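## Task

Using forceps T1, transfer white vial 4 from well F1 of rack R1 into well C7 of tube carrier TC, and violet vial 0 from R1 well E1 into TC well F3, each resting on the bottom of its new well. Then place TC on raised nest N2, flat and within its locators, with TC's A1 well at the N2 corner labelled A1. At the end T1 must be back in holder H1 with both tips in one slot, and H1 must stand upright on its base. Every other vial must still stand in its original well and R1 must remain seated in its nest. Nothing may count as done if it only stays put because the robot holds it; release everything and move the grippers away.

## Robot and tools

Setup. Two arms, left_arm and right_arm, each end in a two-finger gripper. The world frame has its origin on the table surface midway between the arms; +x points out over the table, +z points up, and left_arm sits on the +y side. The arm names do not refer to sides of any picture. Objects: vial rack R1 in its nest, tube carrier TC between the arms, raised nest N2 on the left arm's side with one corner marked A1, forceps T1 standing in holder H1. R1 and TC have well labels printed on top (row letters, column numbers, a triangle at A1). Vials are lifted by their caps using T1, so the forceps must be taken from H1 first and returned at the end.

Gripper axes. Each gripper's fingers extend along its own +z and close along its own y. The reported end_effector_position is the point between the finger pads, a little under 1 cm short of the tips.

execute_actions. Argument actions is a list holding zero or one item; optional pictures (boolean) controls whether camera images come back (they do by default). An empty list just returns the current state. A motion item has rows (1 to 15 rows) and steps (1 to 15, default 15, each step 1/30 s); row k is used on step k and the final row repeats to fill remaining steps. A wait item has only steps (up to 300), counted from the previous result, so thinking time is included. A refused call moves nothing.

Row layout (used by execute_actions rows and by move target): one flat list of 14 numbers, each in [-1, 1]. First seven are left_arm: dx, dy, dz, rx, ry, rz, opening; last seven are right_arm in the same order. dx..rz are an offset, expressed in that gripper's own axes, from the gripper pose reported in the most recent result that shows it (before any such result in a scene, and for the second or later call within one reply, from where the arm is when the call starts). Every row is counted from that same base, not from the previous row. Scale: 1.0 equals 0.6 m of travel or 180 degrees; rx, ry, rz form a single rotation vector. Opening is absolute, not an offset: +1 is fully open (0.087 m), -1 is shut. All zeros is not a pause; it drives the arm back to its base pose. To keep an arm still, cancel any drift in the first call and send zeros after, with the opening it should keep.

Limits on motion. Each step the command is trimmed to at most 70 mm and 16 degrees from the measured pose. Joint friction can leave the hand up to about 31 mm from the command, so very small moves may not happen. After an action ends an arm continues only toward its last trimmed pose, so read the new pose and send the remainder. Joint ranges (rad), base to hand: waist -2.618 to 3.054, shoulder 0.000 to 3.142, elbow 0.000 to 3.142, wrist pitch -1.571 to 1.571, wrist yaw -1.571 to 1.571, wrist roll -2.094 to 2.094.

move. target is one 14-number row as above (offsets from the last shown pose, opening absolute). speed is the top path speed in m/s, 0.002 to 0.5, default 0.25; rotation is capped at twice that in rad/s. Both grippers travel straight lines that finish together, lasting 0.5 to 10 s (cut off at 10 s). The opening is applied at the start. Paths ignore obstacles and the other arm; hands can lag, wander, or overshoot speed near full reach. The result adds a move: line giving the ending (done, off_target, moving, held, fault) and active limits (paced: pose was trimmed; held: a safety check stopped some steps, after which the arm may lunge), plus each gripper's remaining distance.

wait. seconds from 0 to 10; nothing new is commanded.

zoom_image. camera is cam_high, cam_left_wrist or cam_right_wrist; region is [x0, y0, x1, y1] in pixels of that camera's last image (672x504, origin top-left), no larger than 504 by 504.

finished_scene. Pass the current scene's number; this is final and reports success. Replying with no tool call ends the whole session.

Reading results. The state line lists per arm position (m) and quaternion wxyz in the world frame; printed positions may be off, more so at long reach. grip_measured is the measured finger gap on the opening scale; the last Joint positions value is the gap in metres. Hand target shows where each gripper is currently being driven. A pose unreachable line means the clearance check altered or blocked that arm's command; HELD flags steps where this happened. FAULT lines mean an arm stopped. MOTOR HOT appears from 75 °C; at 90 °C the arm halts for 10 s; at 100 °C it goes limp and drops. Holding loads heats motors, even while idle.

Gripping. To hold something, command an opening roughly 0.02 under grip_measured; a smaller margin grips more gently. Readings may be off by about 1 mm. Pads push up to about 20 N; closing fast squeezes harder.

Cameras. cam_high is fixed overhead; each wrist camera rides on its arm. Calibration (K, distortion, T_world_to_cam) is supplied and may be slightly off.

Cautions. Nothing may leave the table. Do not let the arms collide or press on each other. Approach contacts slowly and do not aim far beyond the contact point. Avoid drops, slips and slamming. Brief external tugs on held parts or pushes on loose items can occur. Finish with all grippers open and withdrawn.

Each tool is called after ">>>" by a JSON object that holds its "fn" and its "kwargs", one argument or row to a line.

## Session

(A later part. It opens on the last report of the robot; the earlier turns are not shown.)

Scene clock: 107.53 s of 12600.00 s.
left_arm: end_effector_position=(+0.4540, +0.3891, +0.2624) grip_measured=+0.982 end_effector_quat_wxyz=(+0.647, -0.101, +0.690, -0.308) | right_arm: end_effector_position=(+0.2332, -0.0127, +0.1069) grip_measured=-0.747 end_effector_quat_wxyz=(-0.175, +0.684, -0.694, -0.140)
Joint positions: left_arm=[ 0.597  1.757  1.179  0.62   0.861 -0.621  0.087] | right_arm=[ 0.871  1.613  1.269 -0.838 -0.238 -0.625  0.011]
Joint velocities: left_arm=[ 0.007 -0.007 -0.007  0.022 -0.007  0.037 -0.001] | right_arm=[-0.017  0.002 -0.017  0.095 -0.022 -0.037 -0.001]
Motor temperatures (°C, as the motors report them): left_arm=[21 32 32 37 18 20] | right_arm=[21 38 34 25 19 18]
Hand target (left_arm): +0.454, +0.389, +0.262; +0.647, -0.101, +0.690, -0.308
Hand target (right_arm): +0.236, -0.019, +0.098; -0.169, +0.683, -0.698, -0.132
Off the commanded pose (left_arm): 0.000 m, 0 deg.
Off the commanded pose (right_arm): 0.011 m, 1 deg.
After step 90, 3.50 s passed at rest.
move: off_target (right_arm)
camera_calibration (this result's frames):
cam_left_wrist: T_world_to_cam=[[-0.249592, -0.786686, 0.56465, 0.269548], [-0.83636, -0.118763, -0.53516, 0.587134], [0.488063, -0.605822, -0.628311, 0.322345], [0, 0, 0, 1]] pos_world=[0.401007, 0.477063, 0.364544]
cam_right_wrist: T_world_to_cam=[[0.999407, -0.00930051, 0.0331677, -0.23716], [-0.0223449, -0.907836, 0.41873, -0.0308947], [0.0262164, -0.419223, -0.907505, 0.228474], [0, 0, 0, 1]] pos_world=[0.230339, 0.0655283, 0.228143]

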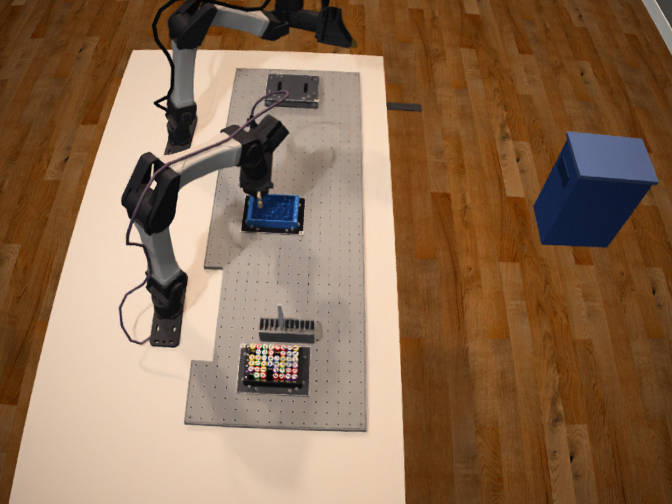

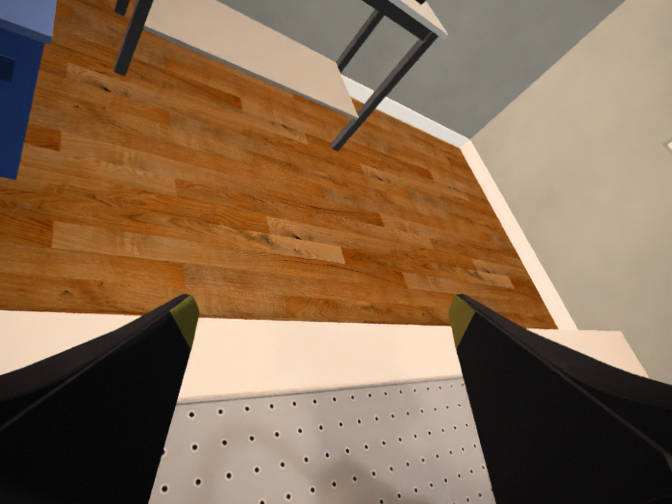

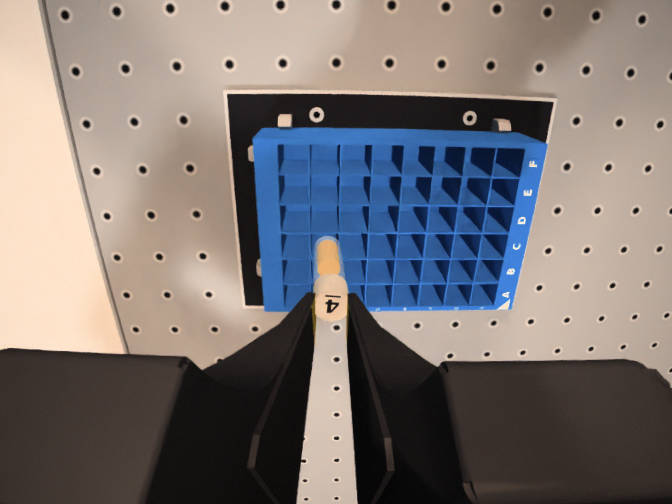

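x good; need ~−3.5 mm y.

>>> {"fn": "execute_actions", "kwargs": {
  "actions": [
    {"rows":[[0,0,0,0,0,0,1,0.012,0,0,0,0.011,0,-0.752]]}
  ]
}}

>>> {"fn": "zoom_image", "kwargs": {
  "camera": "cam_right_wrist",
  "region": [220,120,460,330]
}}

Scene clock: 115.10 s of 12600.00 s.
left_arm: end_effector_position=(+0.4540, +0.3891, +0.2624) grip_measured=+0.982 end_effector_quat_wxyz=(+0.647, -0.101, +0.690, -0.308) | right_arm: end_effector_position=(+0.2332, -0.0147, +0.1064) grip_measured=-0.747 end_effector_quat_wxyz=(-0.173, +0.685, -0.695, -0.137)
Joint positions: left_arm=[ 0.597  1.757  1.179  0.62   0.861 -0.621  0.087] | right_arm=[ 0.871  1.613  1.269 -0.845 -0.231 -0.626  0.011]
Joint velocities: left_arm=[-0.012 -0.002 -0.007 -0.037 -0.037  0.007 -0.   ] | right_arm=[-0.002 -0.012 -0.017 -0.066  0.022 -0.022  0.   ]
Motor temperatures (°C, as the motors report them): left_arm=[21 32 32 38 18 20] | right_arm=[21 38 34 26 19 18]
Hand target (left_arm): +0.454, +0.389, +0.262; +0.647, -0.101, +0.690, -0.308
Hand target (right_arm): +0.233, -0.019, +0.104; -0.164, +0.687, -0.697, -0.128
Off the commanded pose (left_arm): 0.000 m, 0 deg.
Off the commanded pose (right_arm): 0.005 m, 1 deg.
Steps of this call (steps 1 to 90: nothing new was sent; then 4.07 s passed at rest; steps 91 to 105: all 15 steps of this action). Readings (end_effector_position):
91: left_arm (+0.4540, +0.3891, +0.2624) | right_arm (+0.2335, -0.0127, +0.1069)
92: left_arm (+0.4540, +0.3891, +0.2624) | right_arm (+0.2334, -0.0131, +0.1068)
94: left_arm (+0.4540, +0.3891, +0.2624) | right_arm (+0.2333, -0.0137, +0.1066)
98: left_arm (+0.4540, +0.3891, +0.2624) | right_arm (+0.2332, -0.0145, +0.1064)
105: the state above
camera_calibration (this result's frames):
cam_left_wrist: T_world_to_cam=[[-0.249592, -0.786686, 0.56465, 0.269548], [-0.83636, -0.118763, -0.53516, 0.587134], [0.488063, -0.605822, -0.628311, 0.322345], [0, 0, 0, 1]] pos_world=[0.401007, 0.477063, 0.364544]
cam_right_wrist: T_world_to_cam=[[0.999349, -0.0108892, 0.0344067, -0.237295], [-0.0245487, -0.903949, 0.426935, -0.032762], [0.0264529, -0.427502, -0.903627, 0.226595], [0, 0, 0, 1]] pos_world=[0.230342, 0.0646705, 0.226909]

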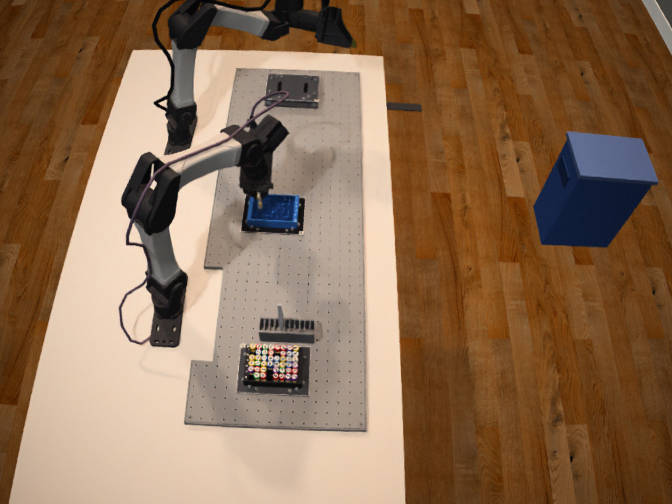

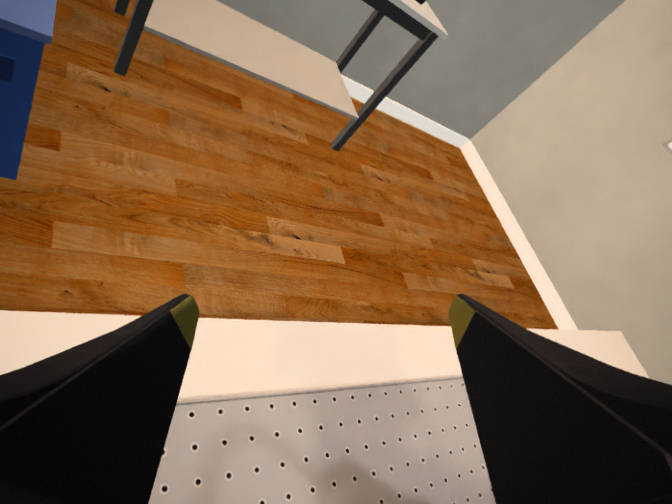

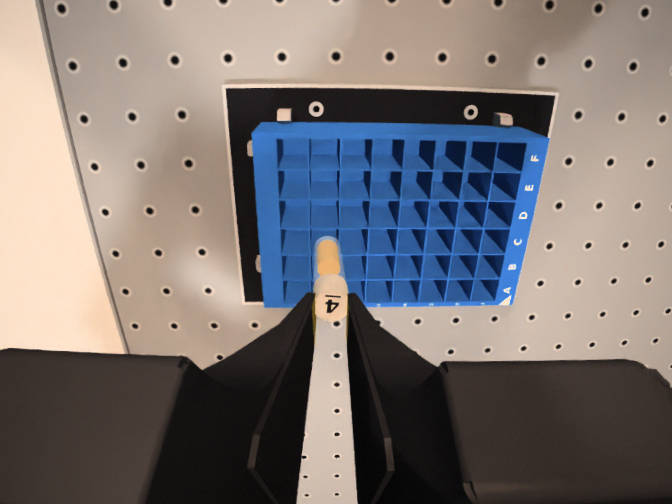

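Region (220, 120, 460, 330) of cam_right_wrist's 672x504 image, scaled by 2.100, with more detail than that image has; it fills the top 441 rows of this view, and the rest is white.

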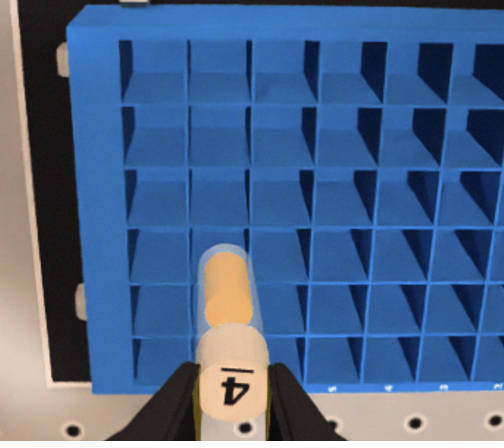

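>>> {"fn": "execute_actions", "kwargs": {
  "actions": [
    {"rows":[[0,0,0,0,0,0,1,0.015,0.005,0.018,-0.002,0.004,0,-0.752]]}
  ]
}}

>>> {"fn": "zoom_image", "kwargs": {
  "camera": "cam_right_wrist",
  "region": [220,120,460,330]
}}

Scene clock: 122.40 s of 12600.00 s.
left_arm: end_effector_position=(+0.4540, +0.3891, +0.2624) grip_measured=+0.982 end_effector_quat_wxyz=(+0.647, -0.101, +0.690, -0.308) | right_arm: end_effector_position=(+0.2329, -0.0151, +0.1009) grip_measured=-0.747 end_effector_quat_wxyz=(-0.173, +0.685, -0.695, -0.136)
Joint positions: left_arm=[ 0.597  1.757  1.179  0.62   0.861 -0.621  0.087] | right_arm=[ 0.871  1.613  1.247 -0.822 -0.23  -0.626  0.011]
Joint velocities: left_arm=[-0.002  0.002  0.012 -0.037 -0.066 -0.051 -0.   ] | right_arm=[ 0.017 -0.012 -0.017 -0.066  0.022 -0.066 -0.001]
Motor temperatures (°C, as the motors report them): left_arm=[21 32 33 38 18 20] | right_arm=[21 38 34 26 19 18]
Hand target (left_arm): +0.454, +0.389, +0.262; +0.647, -0.101, +0.690, -0.308
Hand target (right_arm): +0.231, -0.019, +0.093; -0.166, +0.686, -0.696, -0.134
Off the commanded pose (left_arm): 0.000 m, 0 deg.
Off the commanded pose (right_arm): 0.009 m, 1 deg.
Steps of this call (steps 1 to 90: nothing new was sent; then 3.80 s passed at rest; steps 91 to 105: all 15 steps of this action). Readings (end_effector_position):
91: left_arm (+0.4540, +0.3891, +0.2624) | right_arm (+0.2333, -0.0147, +0.1056)
92: left_arm (+0.4540, +0.3891, +0.2624) | right_arm (+0.2333, -0.0146, +0.1044)
94: left_arm (+0.4540, +0.3891, +0.2624) | right_arm (+0.2320, -0.0162, +0.1011)
98: left_arm (+0.4540, +0.3891, +0.2624) | right_arm (+0.2329, -0.0151, +0.1009)
105: the state above
camera_calibration (this result's frames):
cam_left_wrist: T_world_to_cam=[[-0.249592, -0.786686, 0.56465, 0.269548], [-0.83636, -0.118763, -0.53516, 0.587134], [0.488063, -0.605822, -0.628311, 0.322345], [0, 0, 0, 1]] pos_world=[0.401007, 0.477063, 0.364544]
cam_right_wrist: T_world_to_cam=[[0.999321, -0.0110444, 0.035159, -0.236952], [-0.0250005, -0.904102, 0.426585, -0.0306311], [0.027076, -0.427174, -0.903764, 0.221336], [0, 0, 0, 1]] pos_world=[0.230032, 0.0642384, 0.221433]

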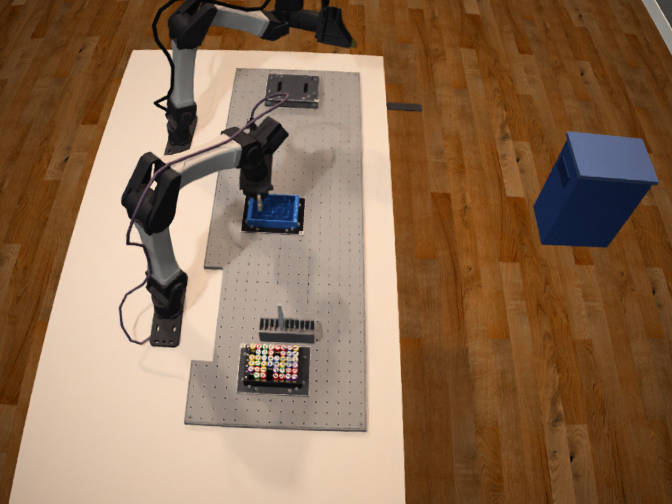

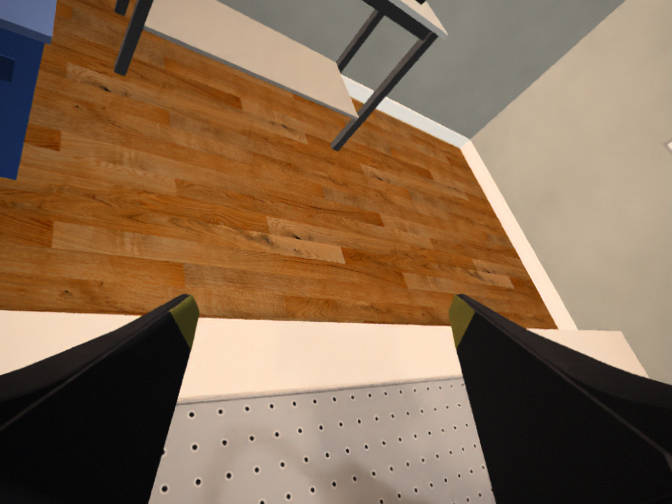

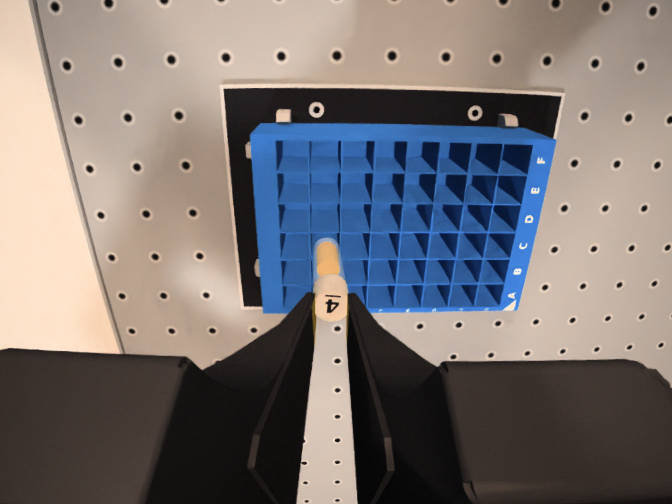

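Region (220, 120, 460, 330) of cam_right_wrist's 672x504 image, scaled by 2.100, with more detail than that image has; it fills the top 441 rows of this view, and the rest is white.

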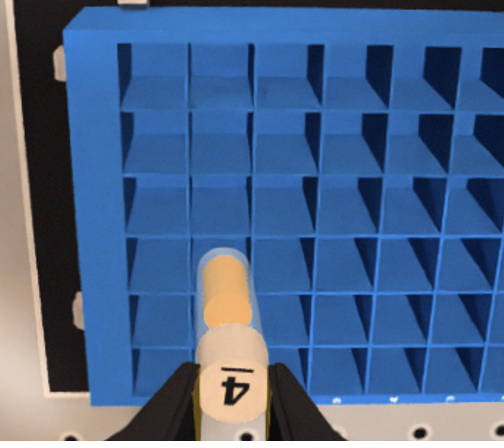

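>>> {"fn": "execute_actions", "kwargs": {
  "actions": [
    {"rows":[[0,0,0,0,0,0,1,0.008,0.003,0.016,-0.002,0.002,0,-0.752],[0,0,0,0,0,0,1,0.009,0.003,0.018,-0.002,0.002,0,-0.752],[0,0,0,0,0,0,1,0.011,0.003,0.021,-0.002,0.002,0,-0.752],[0,0,0,0,0,0,1,0.013,0.003,0.024,-0.002,0.002,0,-0.752]]}
  ]
}}

>>> {"fn": "zoom_image", "kwargs": {
  "camera": "cam_right_wrist",
  "region": [220,120,460,330]
}}

Scene clock: 133.20 s of 12600.00 s.
left_arm: end_effector_position=(+0.4540, +0.3891, +0.2624) grip_measured=+0.982 end_effector_quat_wxyz=(+0.647, -0.101, +0.690, -0.308) | right_arm: end_effector_position=(+0.2347, -0.0095, +0.0990) grip_measured=-0.747 end_effector_quat_wxyz=(-0.184, +0.684, -0.691, -0.144)
Joint positions: left_arm=[ 0.597  1.757  1.179  0.62   0.861 -0.621  0.087] | right_arm=[ 0.871  1.613  1.233 -0.783 -0.243 -0.626  0.011]
Joint velocities: left_arm=[ 0.007 -0.012 -0.007  0.037  0.037 -0.066 -0.   ] | right_arm=[ 0.002 -0.012  0.002  0.022  0.007  0.095  0.   ]
Motor temperatures (°C, as the motors report them): left_arm=[21 33 33 38 18 20] | right_arm=[21 38 33 26 19 18]
Hand target (left_arm): +0.454, +0.389, +0.262; +0.647, -0.101, +0.690, -0.308
Hand target (right_arm): +0.232, -0.016, +0.085; -0.168, +0.686, -0.695, -0.136
Off the commanded pose (left_arm): 0.000 m, 0 deg.
Off the commanded pose (right_arm): 0.016 m, 2 deg.
Steps of this call (steps 1 to 90: nothing new was sent; then 7.30 s passed at rest; steps 91 to 105: all 15 steps of this action). Readings (end_effector_position):
91: left_arm (+0.4540, +0.3891, +0.2624) | right_arm (+0.2331, -0.0149, +0.1010)
92: left_arm (+0.4540, +0.3891, +0.2624) | right_arm (+0.2334, -0.0145, +0.1008)
94: left_arm (+0.4540, +0.3891, +0.2624) | right_arm (+0.2336, -0.0135, +0.0995)
98: left_arm (+0.4540, +0.3891, +0.2624) | right_arm (+0.2344, -0.0106, +0.0992)
105: the state above
camera_calibration (this result's frames):
cam_left_wrist: T_world_to_cam=[[-0.249592, -0.786686, 0.56465, 0.269548], [-0.83636, -0.118763, -0.53516, 0.587134], [0.488063, -0.605822, -0.628311, 0.322345], [0, 0, 0, 1]] pos_world=[0.401007, 0.477063, 0.364544]
cam_right_wrist: T_world_to_cam=[[0.999105, -0.00734315, 0.0416491, -0.239129], [-0.023514, -0.915011, 0.402744, -0.0228908], [0.0351519, -0.403363, -0.914365, 0.221379], [0, 0, 0, 1]] pos_world=[0.230595, 0.0665946, 0.221599]

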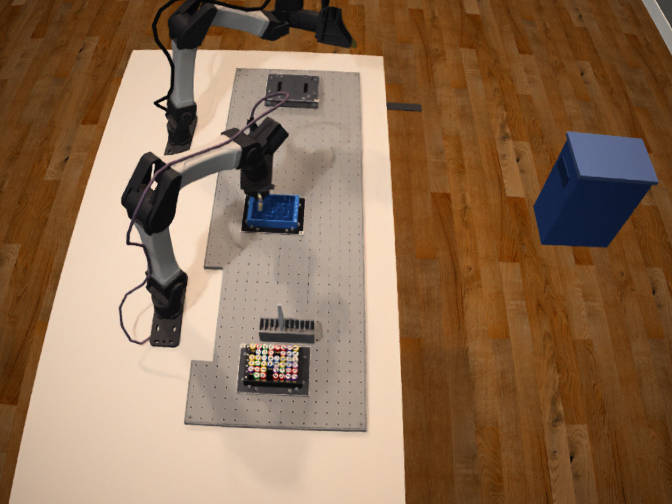

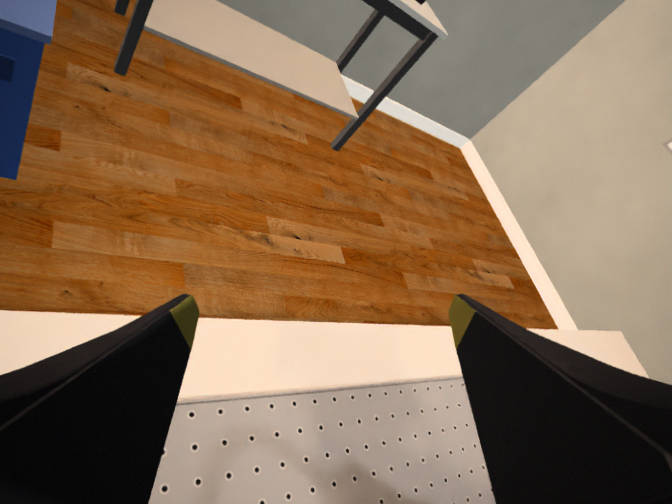

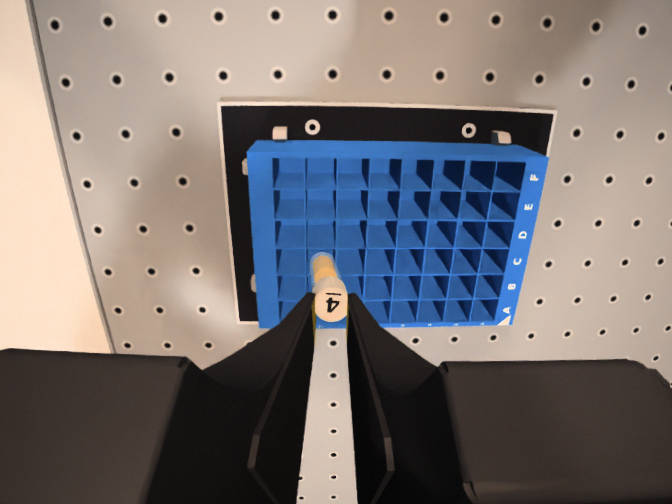

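Region (220, 120, 460, 330) of cam_right_wrist's 672x504 image, scaled by 2.100, with more detail than that image has; it fills the top 441 rows of this view, and the rest is white.

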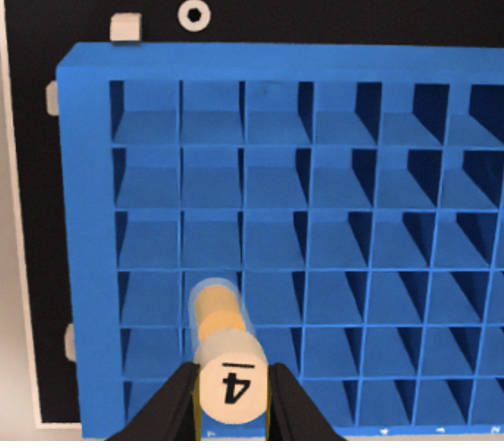

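>>> {"fn": "execute_actions", "kwargs": {
  "actions": [
    {"rows":[[0,0,0,0,0,0,1,-0.009,0.002,-0.004,-0.002,-0.008,0,-0.752]]}
  ]
}}

>>> {"fn": "zoom_image", "kwargs": {
  "camera": "cam_right_wrist",
  "region": [260,200,400,330]
}}

Scene clock: 142.13 s of 12600.00 s.
left_arm: end_effector_position=(+0.4540, +0.3891, +0.2624) grip_measured=+0.982 end_effector_quat_wxyz=(+0.647, -0.101, +0.690, -0.308) | right_arm: end_effector_position=(+0.2339, -0.0089, +0.0996) grip_measured=-0.747 end_effector_quat_wxyz=(-0.184, +0.684, -0.690, -0.146)
Joint positions: left_arm=[ 0.597  1.757  1.179  0.62   0.861 -0.621  0.087] | right_arm=[ 0.871  1.611  1.232 -0.782 -0.248 -0.626  0.011]
Joint velocities: left_arm=[ 0.007 -0.007 -0.027 -0.007  0.037 -0.022 -0.001] | right_arm=[ 0.002 -0.002  0.007 -0.007 -0.051 -0.022 -0.   ]
Motor temperatures (°C, as the motors report them): left_arm=[21 33 33 38 18 20] | right_arm=[21 38 33 27 19 18]
Hand target (left_arm): +0.454, +0.389, +0.262; +0.647, -0.101, +0.690, -0.308
Hand target (right_arm): +0.233, -0.006, +0.104; -0.190, +0.683, -0.688, -0.154
Off the commanded pose (left_arm): 0.000 m, 0 deg.
Off the commanded pose (right_arm): 0.005 m, 1 deg.
Steps of this call (steps 1 to 90: nothing new was sent; then 5.43 s passed at rest; steps 91 to 105: all 15 steps of this action). Readings (end_effector_position):
91: left_arm (+0.4540, +0.3891, +0.2624) | right_arm (+0.2342, -0.0091, +0.0993)
92: left_arm (+0.4540, +0.3891, +0.2624) | right_arm (+0.2340, -0.0089, +0.0996)
94: left_arm (+0.4540, +0.3891, +0.2624) | right_arm (+0.2339, -0.0089, +0.0996)
98: left_arm (+0.4540, +0.3891, +0.2624) | right_arm (+0.2339, -0.0089, +0.0996)
105: the state above
camera_calibration (this result's frames):
cam_left_wrist: T_world_to_cam=[[-0.249592, -0.786686, 0.56465, 0.269548], [-0.83636, -0.118763, -0.53516, 0.587134], [0.488063, -0.605822, -0.628311, 0.322345], [0, 0, 0, 1]] pos_world=[0.401007, 0.477063, 0.364544]
cam_right_wrist: T_world_to_cam=[[0.999235, -0.00526361, 0.0387638, -0.238127], [-0.020286, -0.916983, 0.398409, -0.022839], [0.0334487, -0.398891, -0.916388, 0.222807], [0, 0, 0, 1]] pos_world=[0.230029, 0.0666792, 0.222508]

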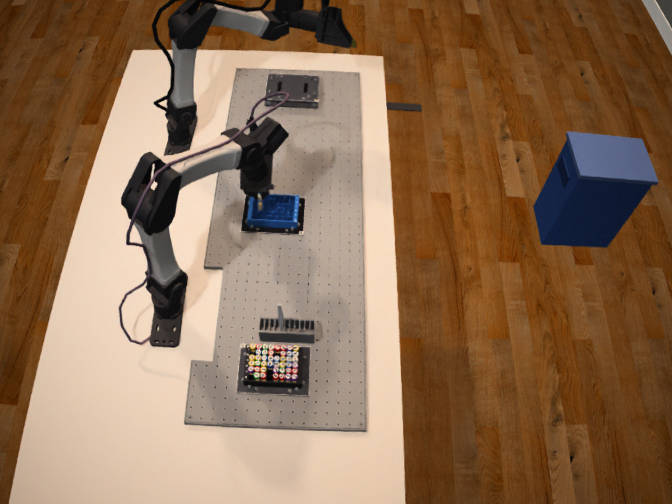

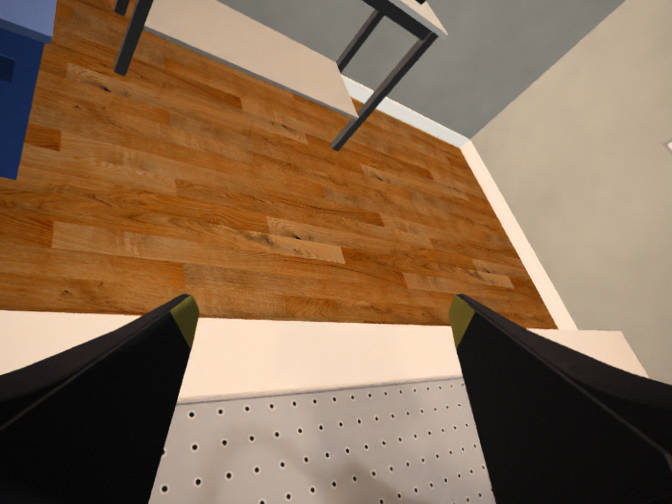

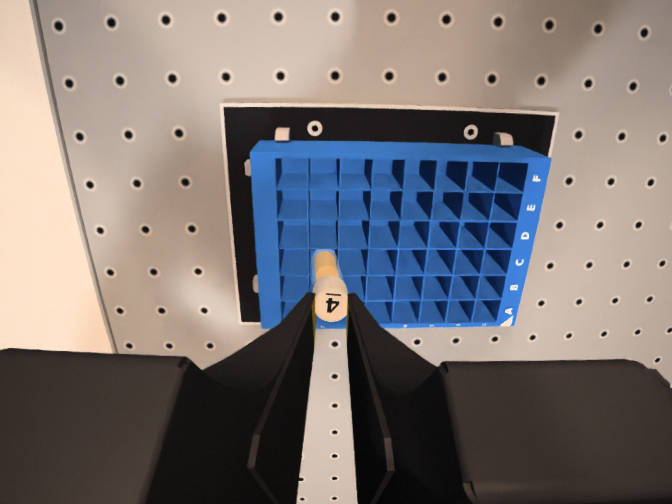

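Region (260, 200, 400, 330) of cam_right_wrist's 672x504 image, scaled by 3.600, with more detail than that image has; it fills the top 468 rows of this view, and the rest is white.

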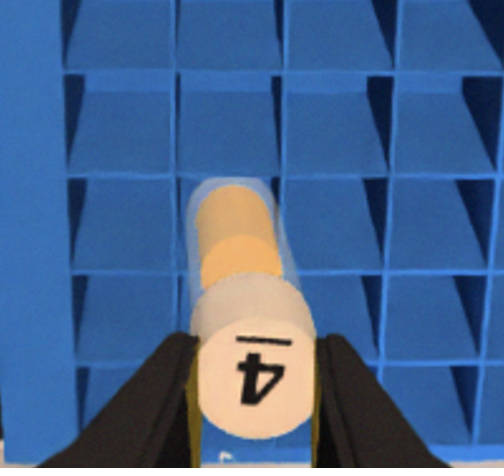

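Bottom slipped inside. Descend.

>>> {"fn": "execute_actions", "kwargs": {
  "actions": [
    {"rows":[[0,0,0,0,0,0,1,0.013,0.004,0.016,-0.002,0.003,0,-0.752],[0,0,0,0,0,0,1,0.015,0.005,0.019,-0.002,0.003,0,-0.752]]}
  ]
}}

>>> {"fn": "zoom_image", "kwargs": {
  "camera": "cam_right_wrist",
  "region": [260,200,400,330]
}}

Scene clock: 150.50 s of 12600.00 s.
left_arm: end_effector_position=(+0.4540, +0.3891, +0.2624) grip_measured=+0.982 end_effector_quat_wxyz=(+0.647, -0.101, +0.690, -0.308) | right_arm: end_effector_position=(+0.2327, -0.0104, +0.0928) grip_measured=-0.747 end_effector_quat_wxyz=(-0.182, +0.685, -0.690, -0.146)
Joint positions: left_arm=[ 0.597  1.757  1.179  0.62   0.861 -0.621  0.087] | right_arm=[ 0.871  1.611  1.206 -0.761 -0.248 -0.626  0.011]
Joint velocities: left_arm=[-0.022 -0.007 -0.002  0.007  0.081  0.081  0.   ] | right_arm=[-0.002  0.007 -0.022 -0.037  0.022  0.007 -0.   ]
Motor temperatures (°C, as the motors report them): left_arm=[21 33 33 38 18 20] | right_arm=[21 38 33 27 19 18]
Hand target (left_arm): +0.454, +0.389, +0.262; +0.647, -0.101, +0.690, -0.308
Hand target (right_arm): +0.232, -0.012, +0.085; -0.179, +0.686, -0.690, -0.145
Off the commanded pose (left_arm): 0.000 m, 0 deg.
Off the commanded pose (right_arm): 0.008 m, 0 deg.
Steps of this call (steps 1 to 90: nothing new was sent; then 4.87 s passed at rest; steps 91 to 105: all 15 steps of this action). Readings (end_effector_position):
91: left_arm (+0.4540, +0.3891, +0.2624) | right_arm (+0.2339, -0.0089, +0.0990)
92: left_arm (+0.4540, +0.3891, +0.2624) | right_arm (+0.2337, -0.0091, +0.0977)
94: left_arm (+0.4540, +0.3891, +0.2624) | right_arm (+0.2325, -0.0106, +0.0943)
98: left_arm (+0.4540, +0.3891, +0.2624) | right_arm (+0.2325, -0.0106, +0.0928)
105: the state above
camera_calibration (this result's frames):
cam_left_wrist: T_world_to_cam=[[-0.249592, -0.786686, 0.56465, 0.269548], [-0.83636, -0.118763, -0.53516, 0.587134], [0.488063, -0.605822, -0.628311, 0.322345], [0, 0, 0, 1]] pos_world=[0.401007, 0.477063, 0.364544]
cam_right_wrist: T_world_to_cam=[[0.999334, -0.00514198, 0.0361263, -0.236381], [-0.0192237, -0.915684, 0.401438, -0.0221137], [0.0310161, -0.401865, -0.915173, 0.216462], [0, 0, 0, 1]] pos_world=[0.229085, 0.0655241, 0.215517]

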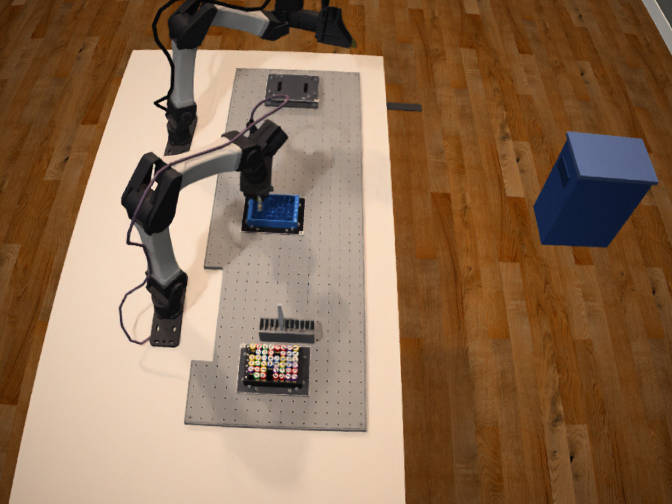

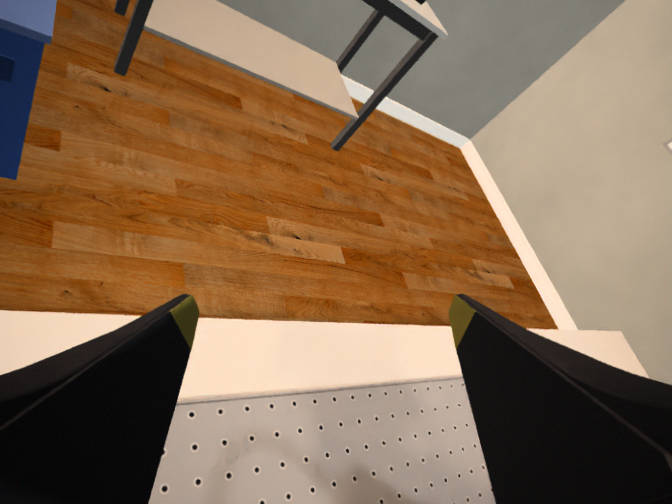

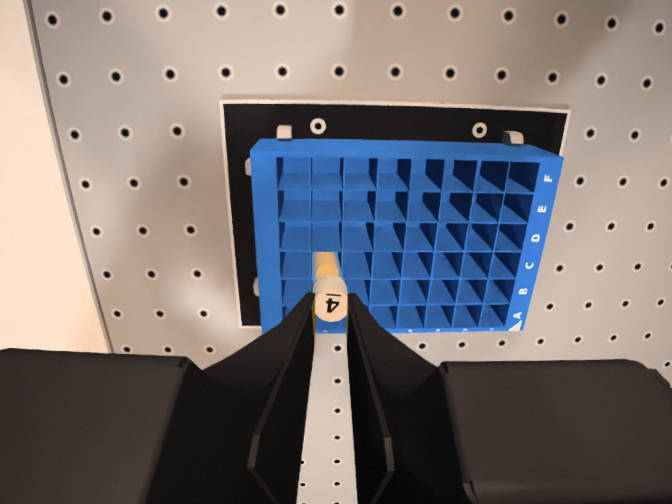

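Region (260, 200, 400, 330) of cam_right_wrist's 672x504 image, scaled by 3.600, with more detail than that image has; it fills the top 468 rows of this view, and the rest is white.

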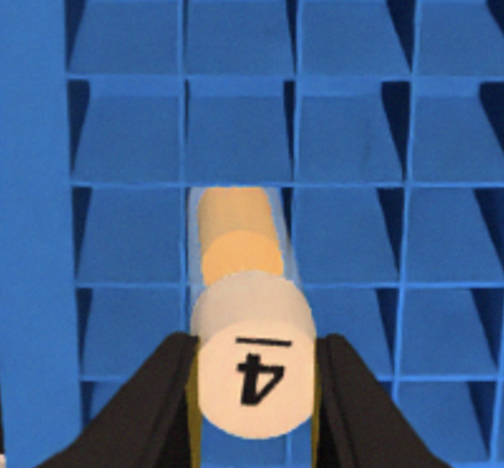

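>>> {"fn": "execute_actions", "kwargs": {
  "actions": []
}}

Scene clock: 177.70 s of 12600.00 s.
left_arm: end_effector_position=(+0.4540, +0.3891, +0.2624) grip_measured=+0.982 end_effector_quat_wxyz=(+0.647, -0.101, +0.690, -0.308) | right_arm: end_effector_position=(+0.2327, -0.0104, +0.0928) grip_measured=-0.747 end_effector_quat_wxyz=(-0.182, +0.685, -0.690, -0.146)
Joint positions: left_arm=[ 0.597  1.757  1.179  0.62   0.861 -0.621  0.087] | right_arm=[ 0.871  1.611  1.206 -0.761 -0.248 -0.626  0.011]
Joint velocities: left_arm=[ 0.002 -0.007  0.017 -0.051  0.007 -0.007 -0.002] | right_arm=[ 0.012  0.007 -0.002 -0.022 -0.007 -0.066 -0.001]
Motor temperatures (°C, as the motors report them): left_arm=[21 33 33 39 18 20] | right_arm=[21 38 32 27 19 18]
Hand target (left_arm): +0.454, +0.389, +0.262; +0.647, -0.101, +0.690, -0.308
Hand target (right_arm): +0.232, -0.012, +0.085; -0.179, +0.686, -0.690, -0.145
Off the commanded pose (left_arm): 0.000 m, 0 deg.
Off the commanded pose (right_arm): 0.008 m, 0 deg.
Steps of this call (steps 1 to 90: nothing new was sent; then 24.20 s passed at rest). Readings (end_effector_position):
1: left_arm (+0.4540, +0.3891, +0.2624) | right_arm (+0.2327, -0.0104, +0.0928)
2: left_arm (+0.4540, +0.3891, +0.2624) | right_arm (+0.2327, -0.0104, +0.0928)
4: left_arm (+0.4540, +0.3891, +0.2624) | right_arm (+0.2327, -0.0104, +0.0928)
8: left_arm (+0.4540, +0.3891, +0.2624) | right_arm (+0.2327, -0.0104, +0.0928)
90: the state above
camera_calibration (this result's frames):
cam_left_wrist: T_world_to_cam=[[-0.249592, -0.786686, 0.56465, 0.269548], [-0.83636, -0.118763, -0.53516, 0.587134], [0.488063, -0.605822, -0.628311, 0.322345], [0, 0, 0, 1]] pos_world=[0.401007, 0.477063, 0.364544]
cam_right_wrist: T_world_to_cam=[[0.999334, -0.00514198, 0.0361263, -0.236381], [-0.0192237, -0.915684, 0.401438, -0.0221137], [0.0310161, -0.401865, -0.915173, 0.216462], [0, 0, 0, 1]] pos_world=[0.229085, 0.0655241, 0.215517]

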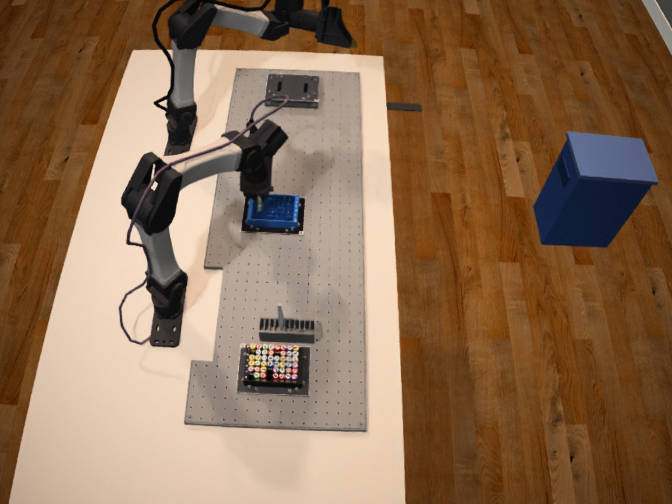

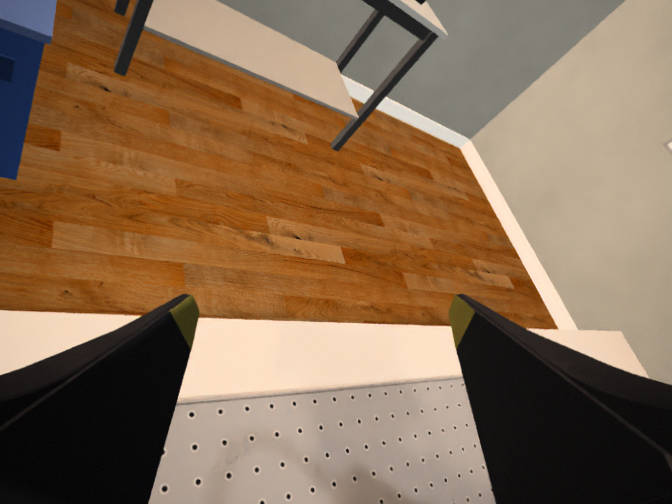

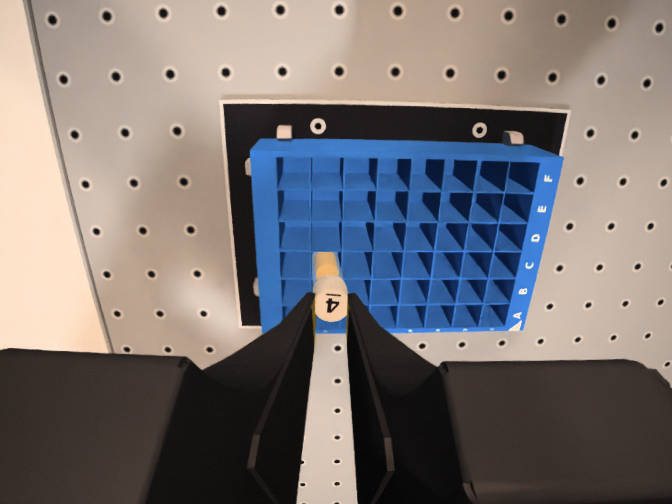

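>>> {"fn": "move", "kwargs": {
  "target": [0,0,0,0,0,0,1,0.028,0.003,0.036,-0.002,0.004,0,-0.752],
  "speed": 0.03
}}

Scene clock: 184.47 s of 12600.00 s.
left_arm: end_effector_position=(+0.4540, +0.3891, +0.2624) grip_measured=+0.982 end_effector_quat_wxyz=(+0.647, -0.101, +0.690, -0.308) | right_arm: end_effector_position=(+0.2318, -0.0121, +0.0782) grip_measured=-0.747 end_effector_quat_wxyz=(-0.185, +0.687, -0.688, -0.145)
Joint positions: left_arm=[ 0.597  1.757  1.179  0.62   0.861 -0.621  0.087] | right_arm=[ 0.871  1.611  1.146 -0.696 -0.247 -0.632  0.011]
Joint velocities: left_arm=[-0.012  0.007  0.012 -0.11  -0.051 -0.037 -0.   ] | right_arm=[-0.007  0.017 -0.012  0.022 -0.051  0.051  0.001]
Motor temperatures (°C, as the motors report them): left_arm=[21 33 33 39 18 20] | right_arm=[21 38 32 27 19 18]
Hand target (left_arm): +0.454, +0.389, +0.262; +0.647, -0.101, +0.690, -0.308
Hand target (right_arm): +0.232, -0.016, +0.066; -0.176, +0.686, -0.691, -0.144
Off the commanded pose (left_arm): 0.000 m, 0 deg.
Off the commanded pose (right_arm): 0.013 m, 1 deg.
After step 90, 2.63 s passed at rest.
move: off_target (right_arm)
camera_calibration (this result's frames):
cam_left_wrist: T_world_to_cam=[[-0.249592, -0.786686, 0.56465, 0.269548], [-0.83636, -0.118763, -0.53516, 0.587134], [0.488063, -0.605822, -0.628311, 0.322345], [0, 0, 0, 1]] pos_world=[0.401007, 0.477063, 0.364544]
cam_right_wrist: T_world_to_cam=[[0.999106, 0.0000965836, 0.0422804, -0.235382], [-0.0168196, -0.916558, 0.399548, -0.0182069], [0.0387911, -0.399902, -0.915737, 0.200661], [0, 0, 0, 1]] pos_world=[0.227082, 0.0635796, 0.200979]

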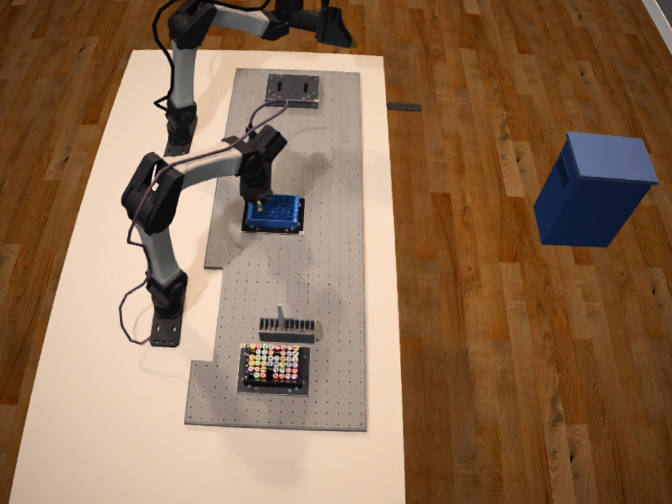

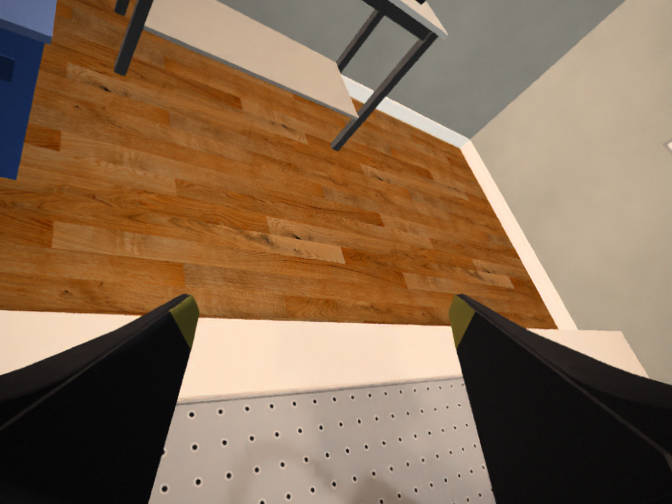

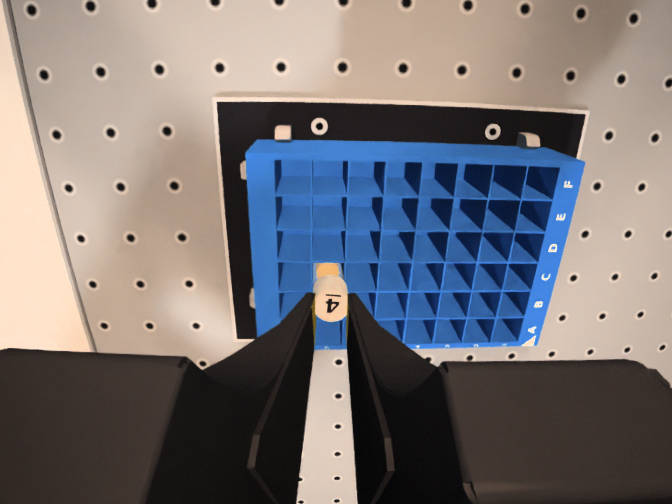

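>>> {"fn": "execute_actions", "kwargs": {
  "actions": [
    {"rows":[[0,0,0,0,0,0,1,0,0,0,0,0,0,-0.6]],"steps":12}
  ],
  "pictures": false
}}

>>> {"fn": "move", "kwargs": {
  "target": [0,0,0,0,0,0,1,-0.03,0,-0.12,0,0,0,-0.6],
  "speed": 0.15
}}

Scene clock: 191.00 s of 12600.00 s.
left_arm: end_effector_position=(+0.4540, +0.3891, +0.2624) grip_measured=+0.982 end_effector_quat_wxyz=(+0.647, -0.101, +0.690, -0.308) | right_arm: end_effector_position=(+0.2318, -0.0121, +0.0782) grip_measured=-0.600 end_effector_quat_wxyz=(-0.185, +0.687, -0.688, -0.145)
Joint positions: left_arm=[ 0.597  1.757  1.179  0.62   0.861 -0.621  0.087] | right_arm=[ 0.871  1.611  1.146 -0.696 -0.247 -0.632  0.017]
Joint velocities: left_arm=[ 0.002 -0.012 -0.002 -0.081  0.022  0.037  0.001] | right_arm=[-0.007 -0.022 -0.032  0.007 -0.007 -0.007 -0.   ]
Motor temperatures (°C, as the motors report them): left_arm=[21 33 33 39 18 20] | right_arm=[21 38 32 28 19 18]
Hand target (left_arm): +0.454, +0.389, +0.262; +0.647, -0.101, +0.690, -0.308
Hand target (right_arm): +0.232, -0.012, +0.078; -0.185, +0.687, -0.688, -0.145
Off the commanded pose (left_arm): 0.000 m, 0 deg.
Off the commanded pose (right_arm): 0.000 m, 0 deg.
Steps of this call (steps 1 to 90: nothing new was sent; then 3.13 s passed at rest; steps 91 to 102: all 12 steps of this action). Readings (end_effector_position):
91: left_arm (+0.4540, +0.3891, +0.2624) | right_arm (+0.2318, -0.0121, +0.0782)
92: left_arm (+0.4540, +0.3891, +0.2624) | right_arm (+0.2318, -0.0121, +0.0782)
94: left_arm (+0.4540, +0.3891, +0.2624) | right_arm (+0.2318, -0.0121, +0.0782)
98: left_arm (+0.4540, +0.3891, +0.2624) | right_arm (+0.2318, -0.0121, +0.0782)
102: the state above

Scene clock: 192.37 s of 12600.00 s.
left_arm: end_effector_position=(+0.4540, +0.3891, +0.2624) grip_measured=+0.982 end_effector_quat_wxyz=(+0.647, -0.101, +0.690, -0.308) | right_arm: end_effector_position=(+0.2260, -0.0252, +0.1456) grip_measured=-0.600 end_effector_quat_wxyz=(-0.185, +0.688, -0.687, -0.143)
Joint positions: left_arm=[ 0.597  1.757  1.179  0.62   0.861 -0.621  0.087] | right_arm=[ 0.861  1.537  1.343 -0.971 -0.247 -0.646  0.017]
Joint velocities: left_arm=[ 0.012  0.007 -0.002 -0.007  0.007  0.007 -0.   ] | right_arm=[ 0.012 -0.017  0.002 -0.022 -0.007  0.066  0.001]
Motor temperatures (°C, as the motors report them): left_arm=[21 33 33 39 18 20] | right_arm=[21 38 32 28 19 18]
Hand target (left_arm): +0.454, +0.389, +0.262; +0.647, -0.101, +0.690, -0.308
Hand target (right_arm): +0.227, -0.027, +0.150; -0.185, +0.687, -0.688, -0.145
Off the commanded pose (left_arm): 0.000 m, 0 deg.
Off the commanded pose (right_arm): 0.006 m, 0 deg.
move: done
camera_calibration (this result's frames):
cam_left_wrist: T_world_to_cam=[[-0.249592, -0.786686, 0.56465, 0.269548], [-0.83636, -0.118763, -0.53516, 0.587134], [0.488063, -0.605822, -0.628311, 0.322345], [0, 0, 0, 1]] pos_world=[0.401007, 0.477063, 0.364544]
cam_right_wrist: T_world_to_cam=[[0.998948, 0.00219768, 0.045806, -0.232893], [-0.0164734, -0.914983, 0.403155, -0.0578736], [0.0427977, -0.403485, -0.913985, 0.256148], [0, 0, 0, 1]] pos_world=[0.220732, 0.0509103, 0.268115]

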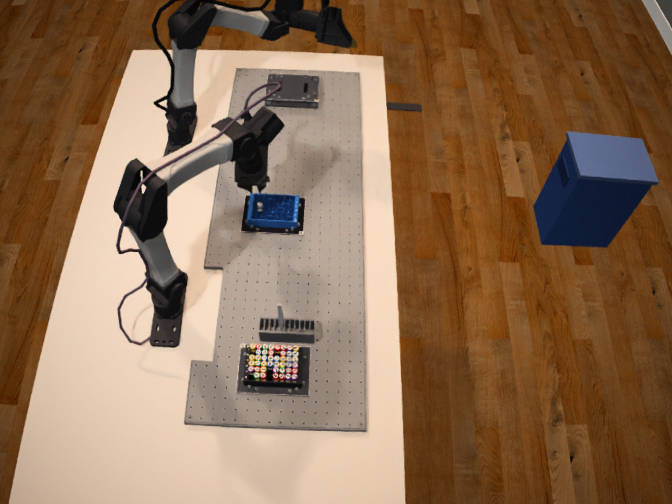

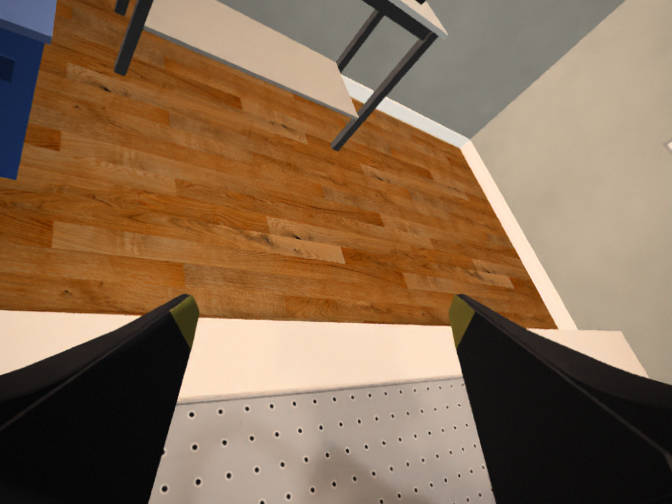

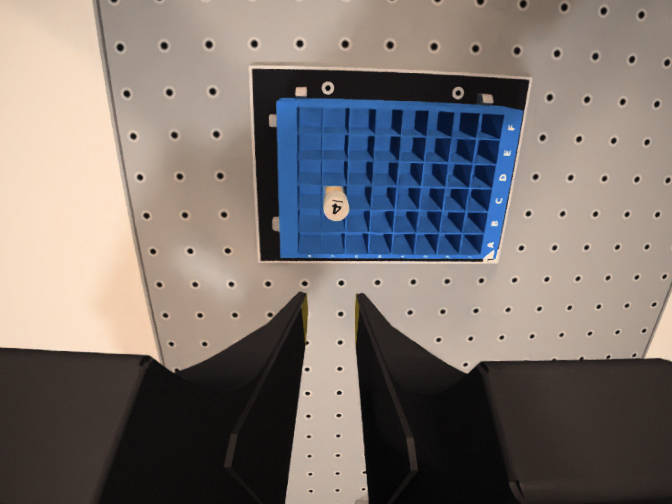

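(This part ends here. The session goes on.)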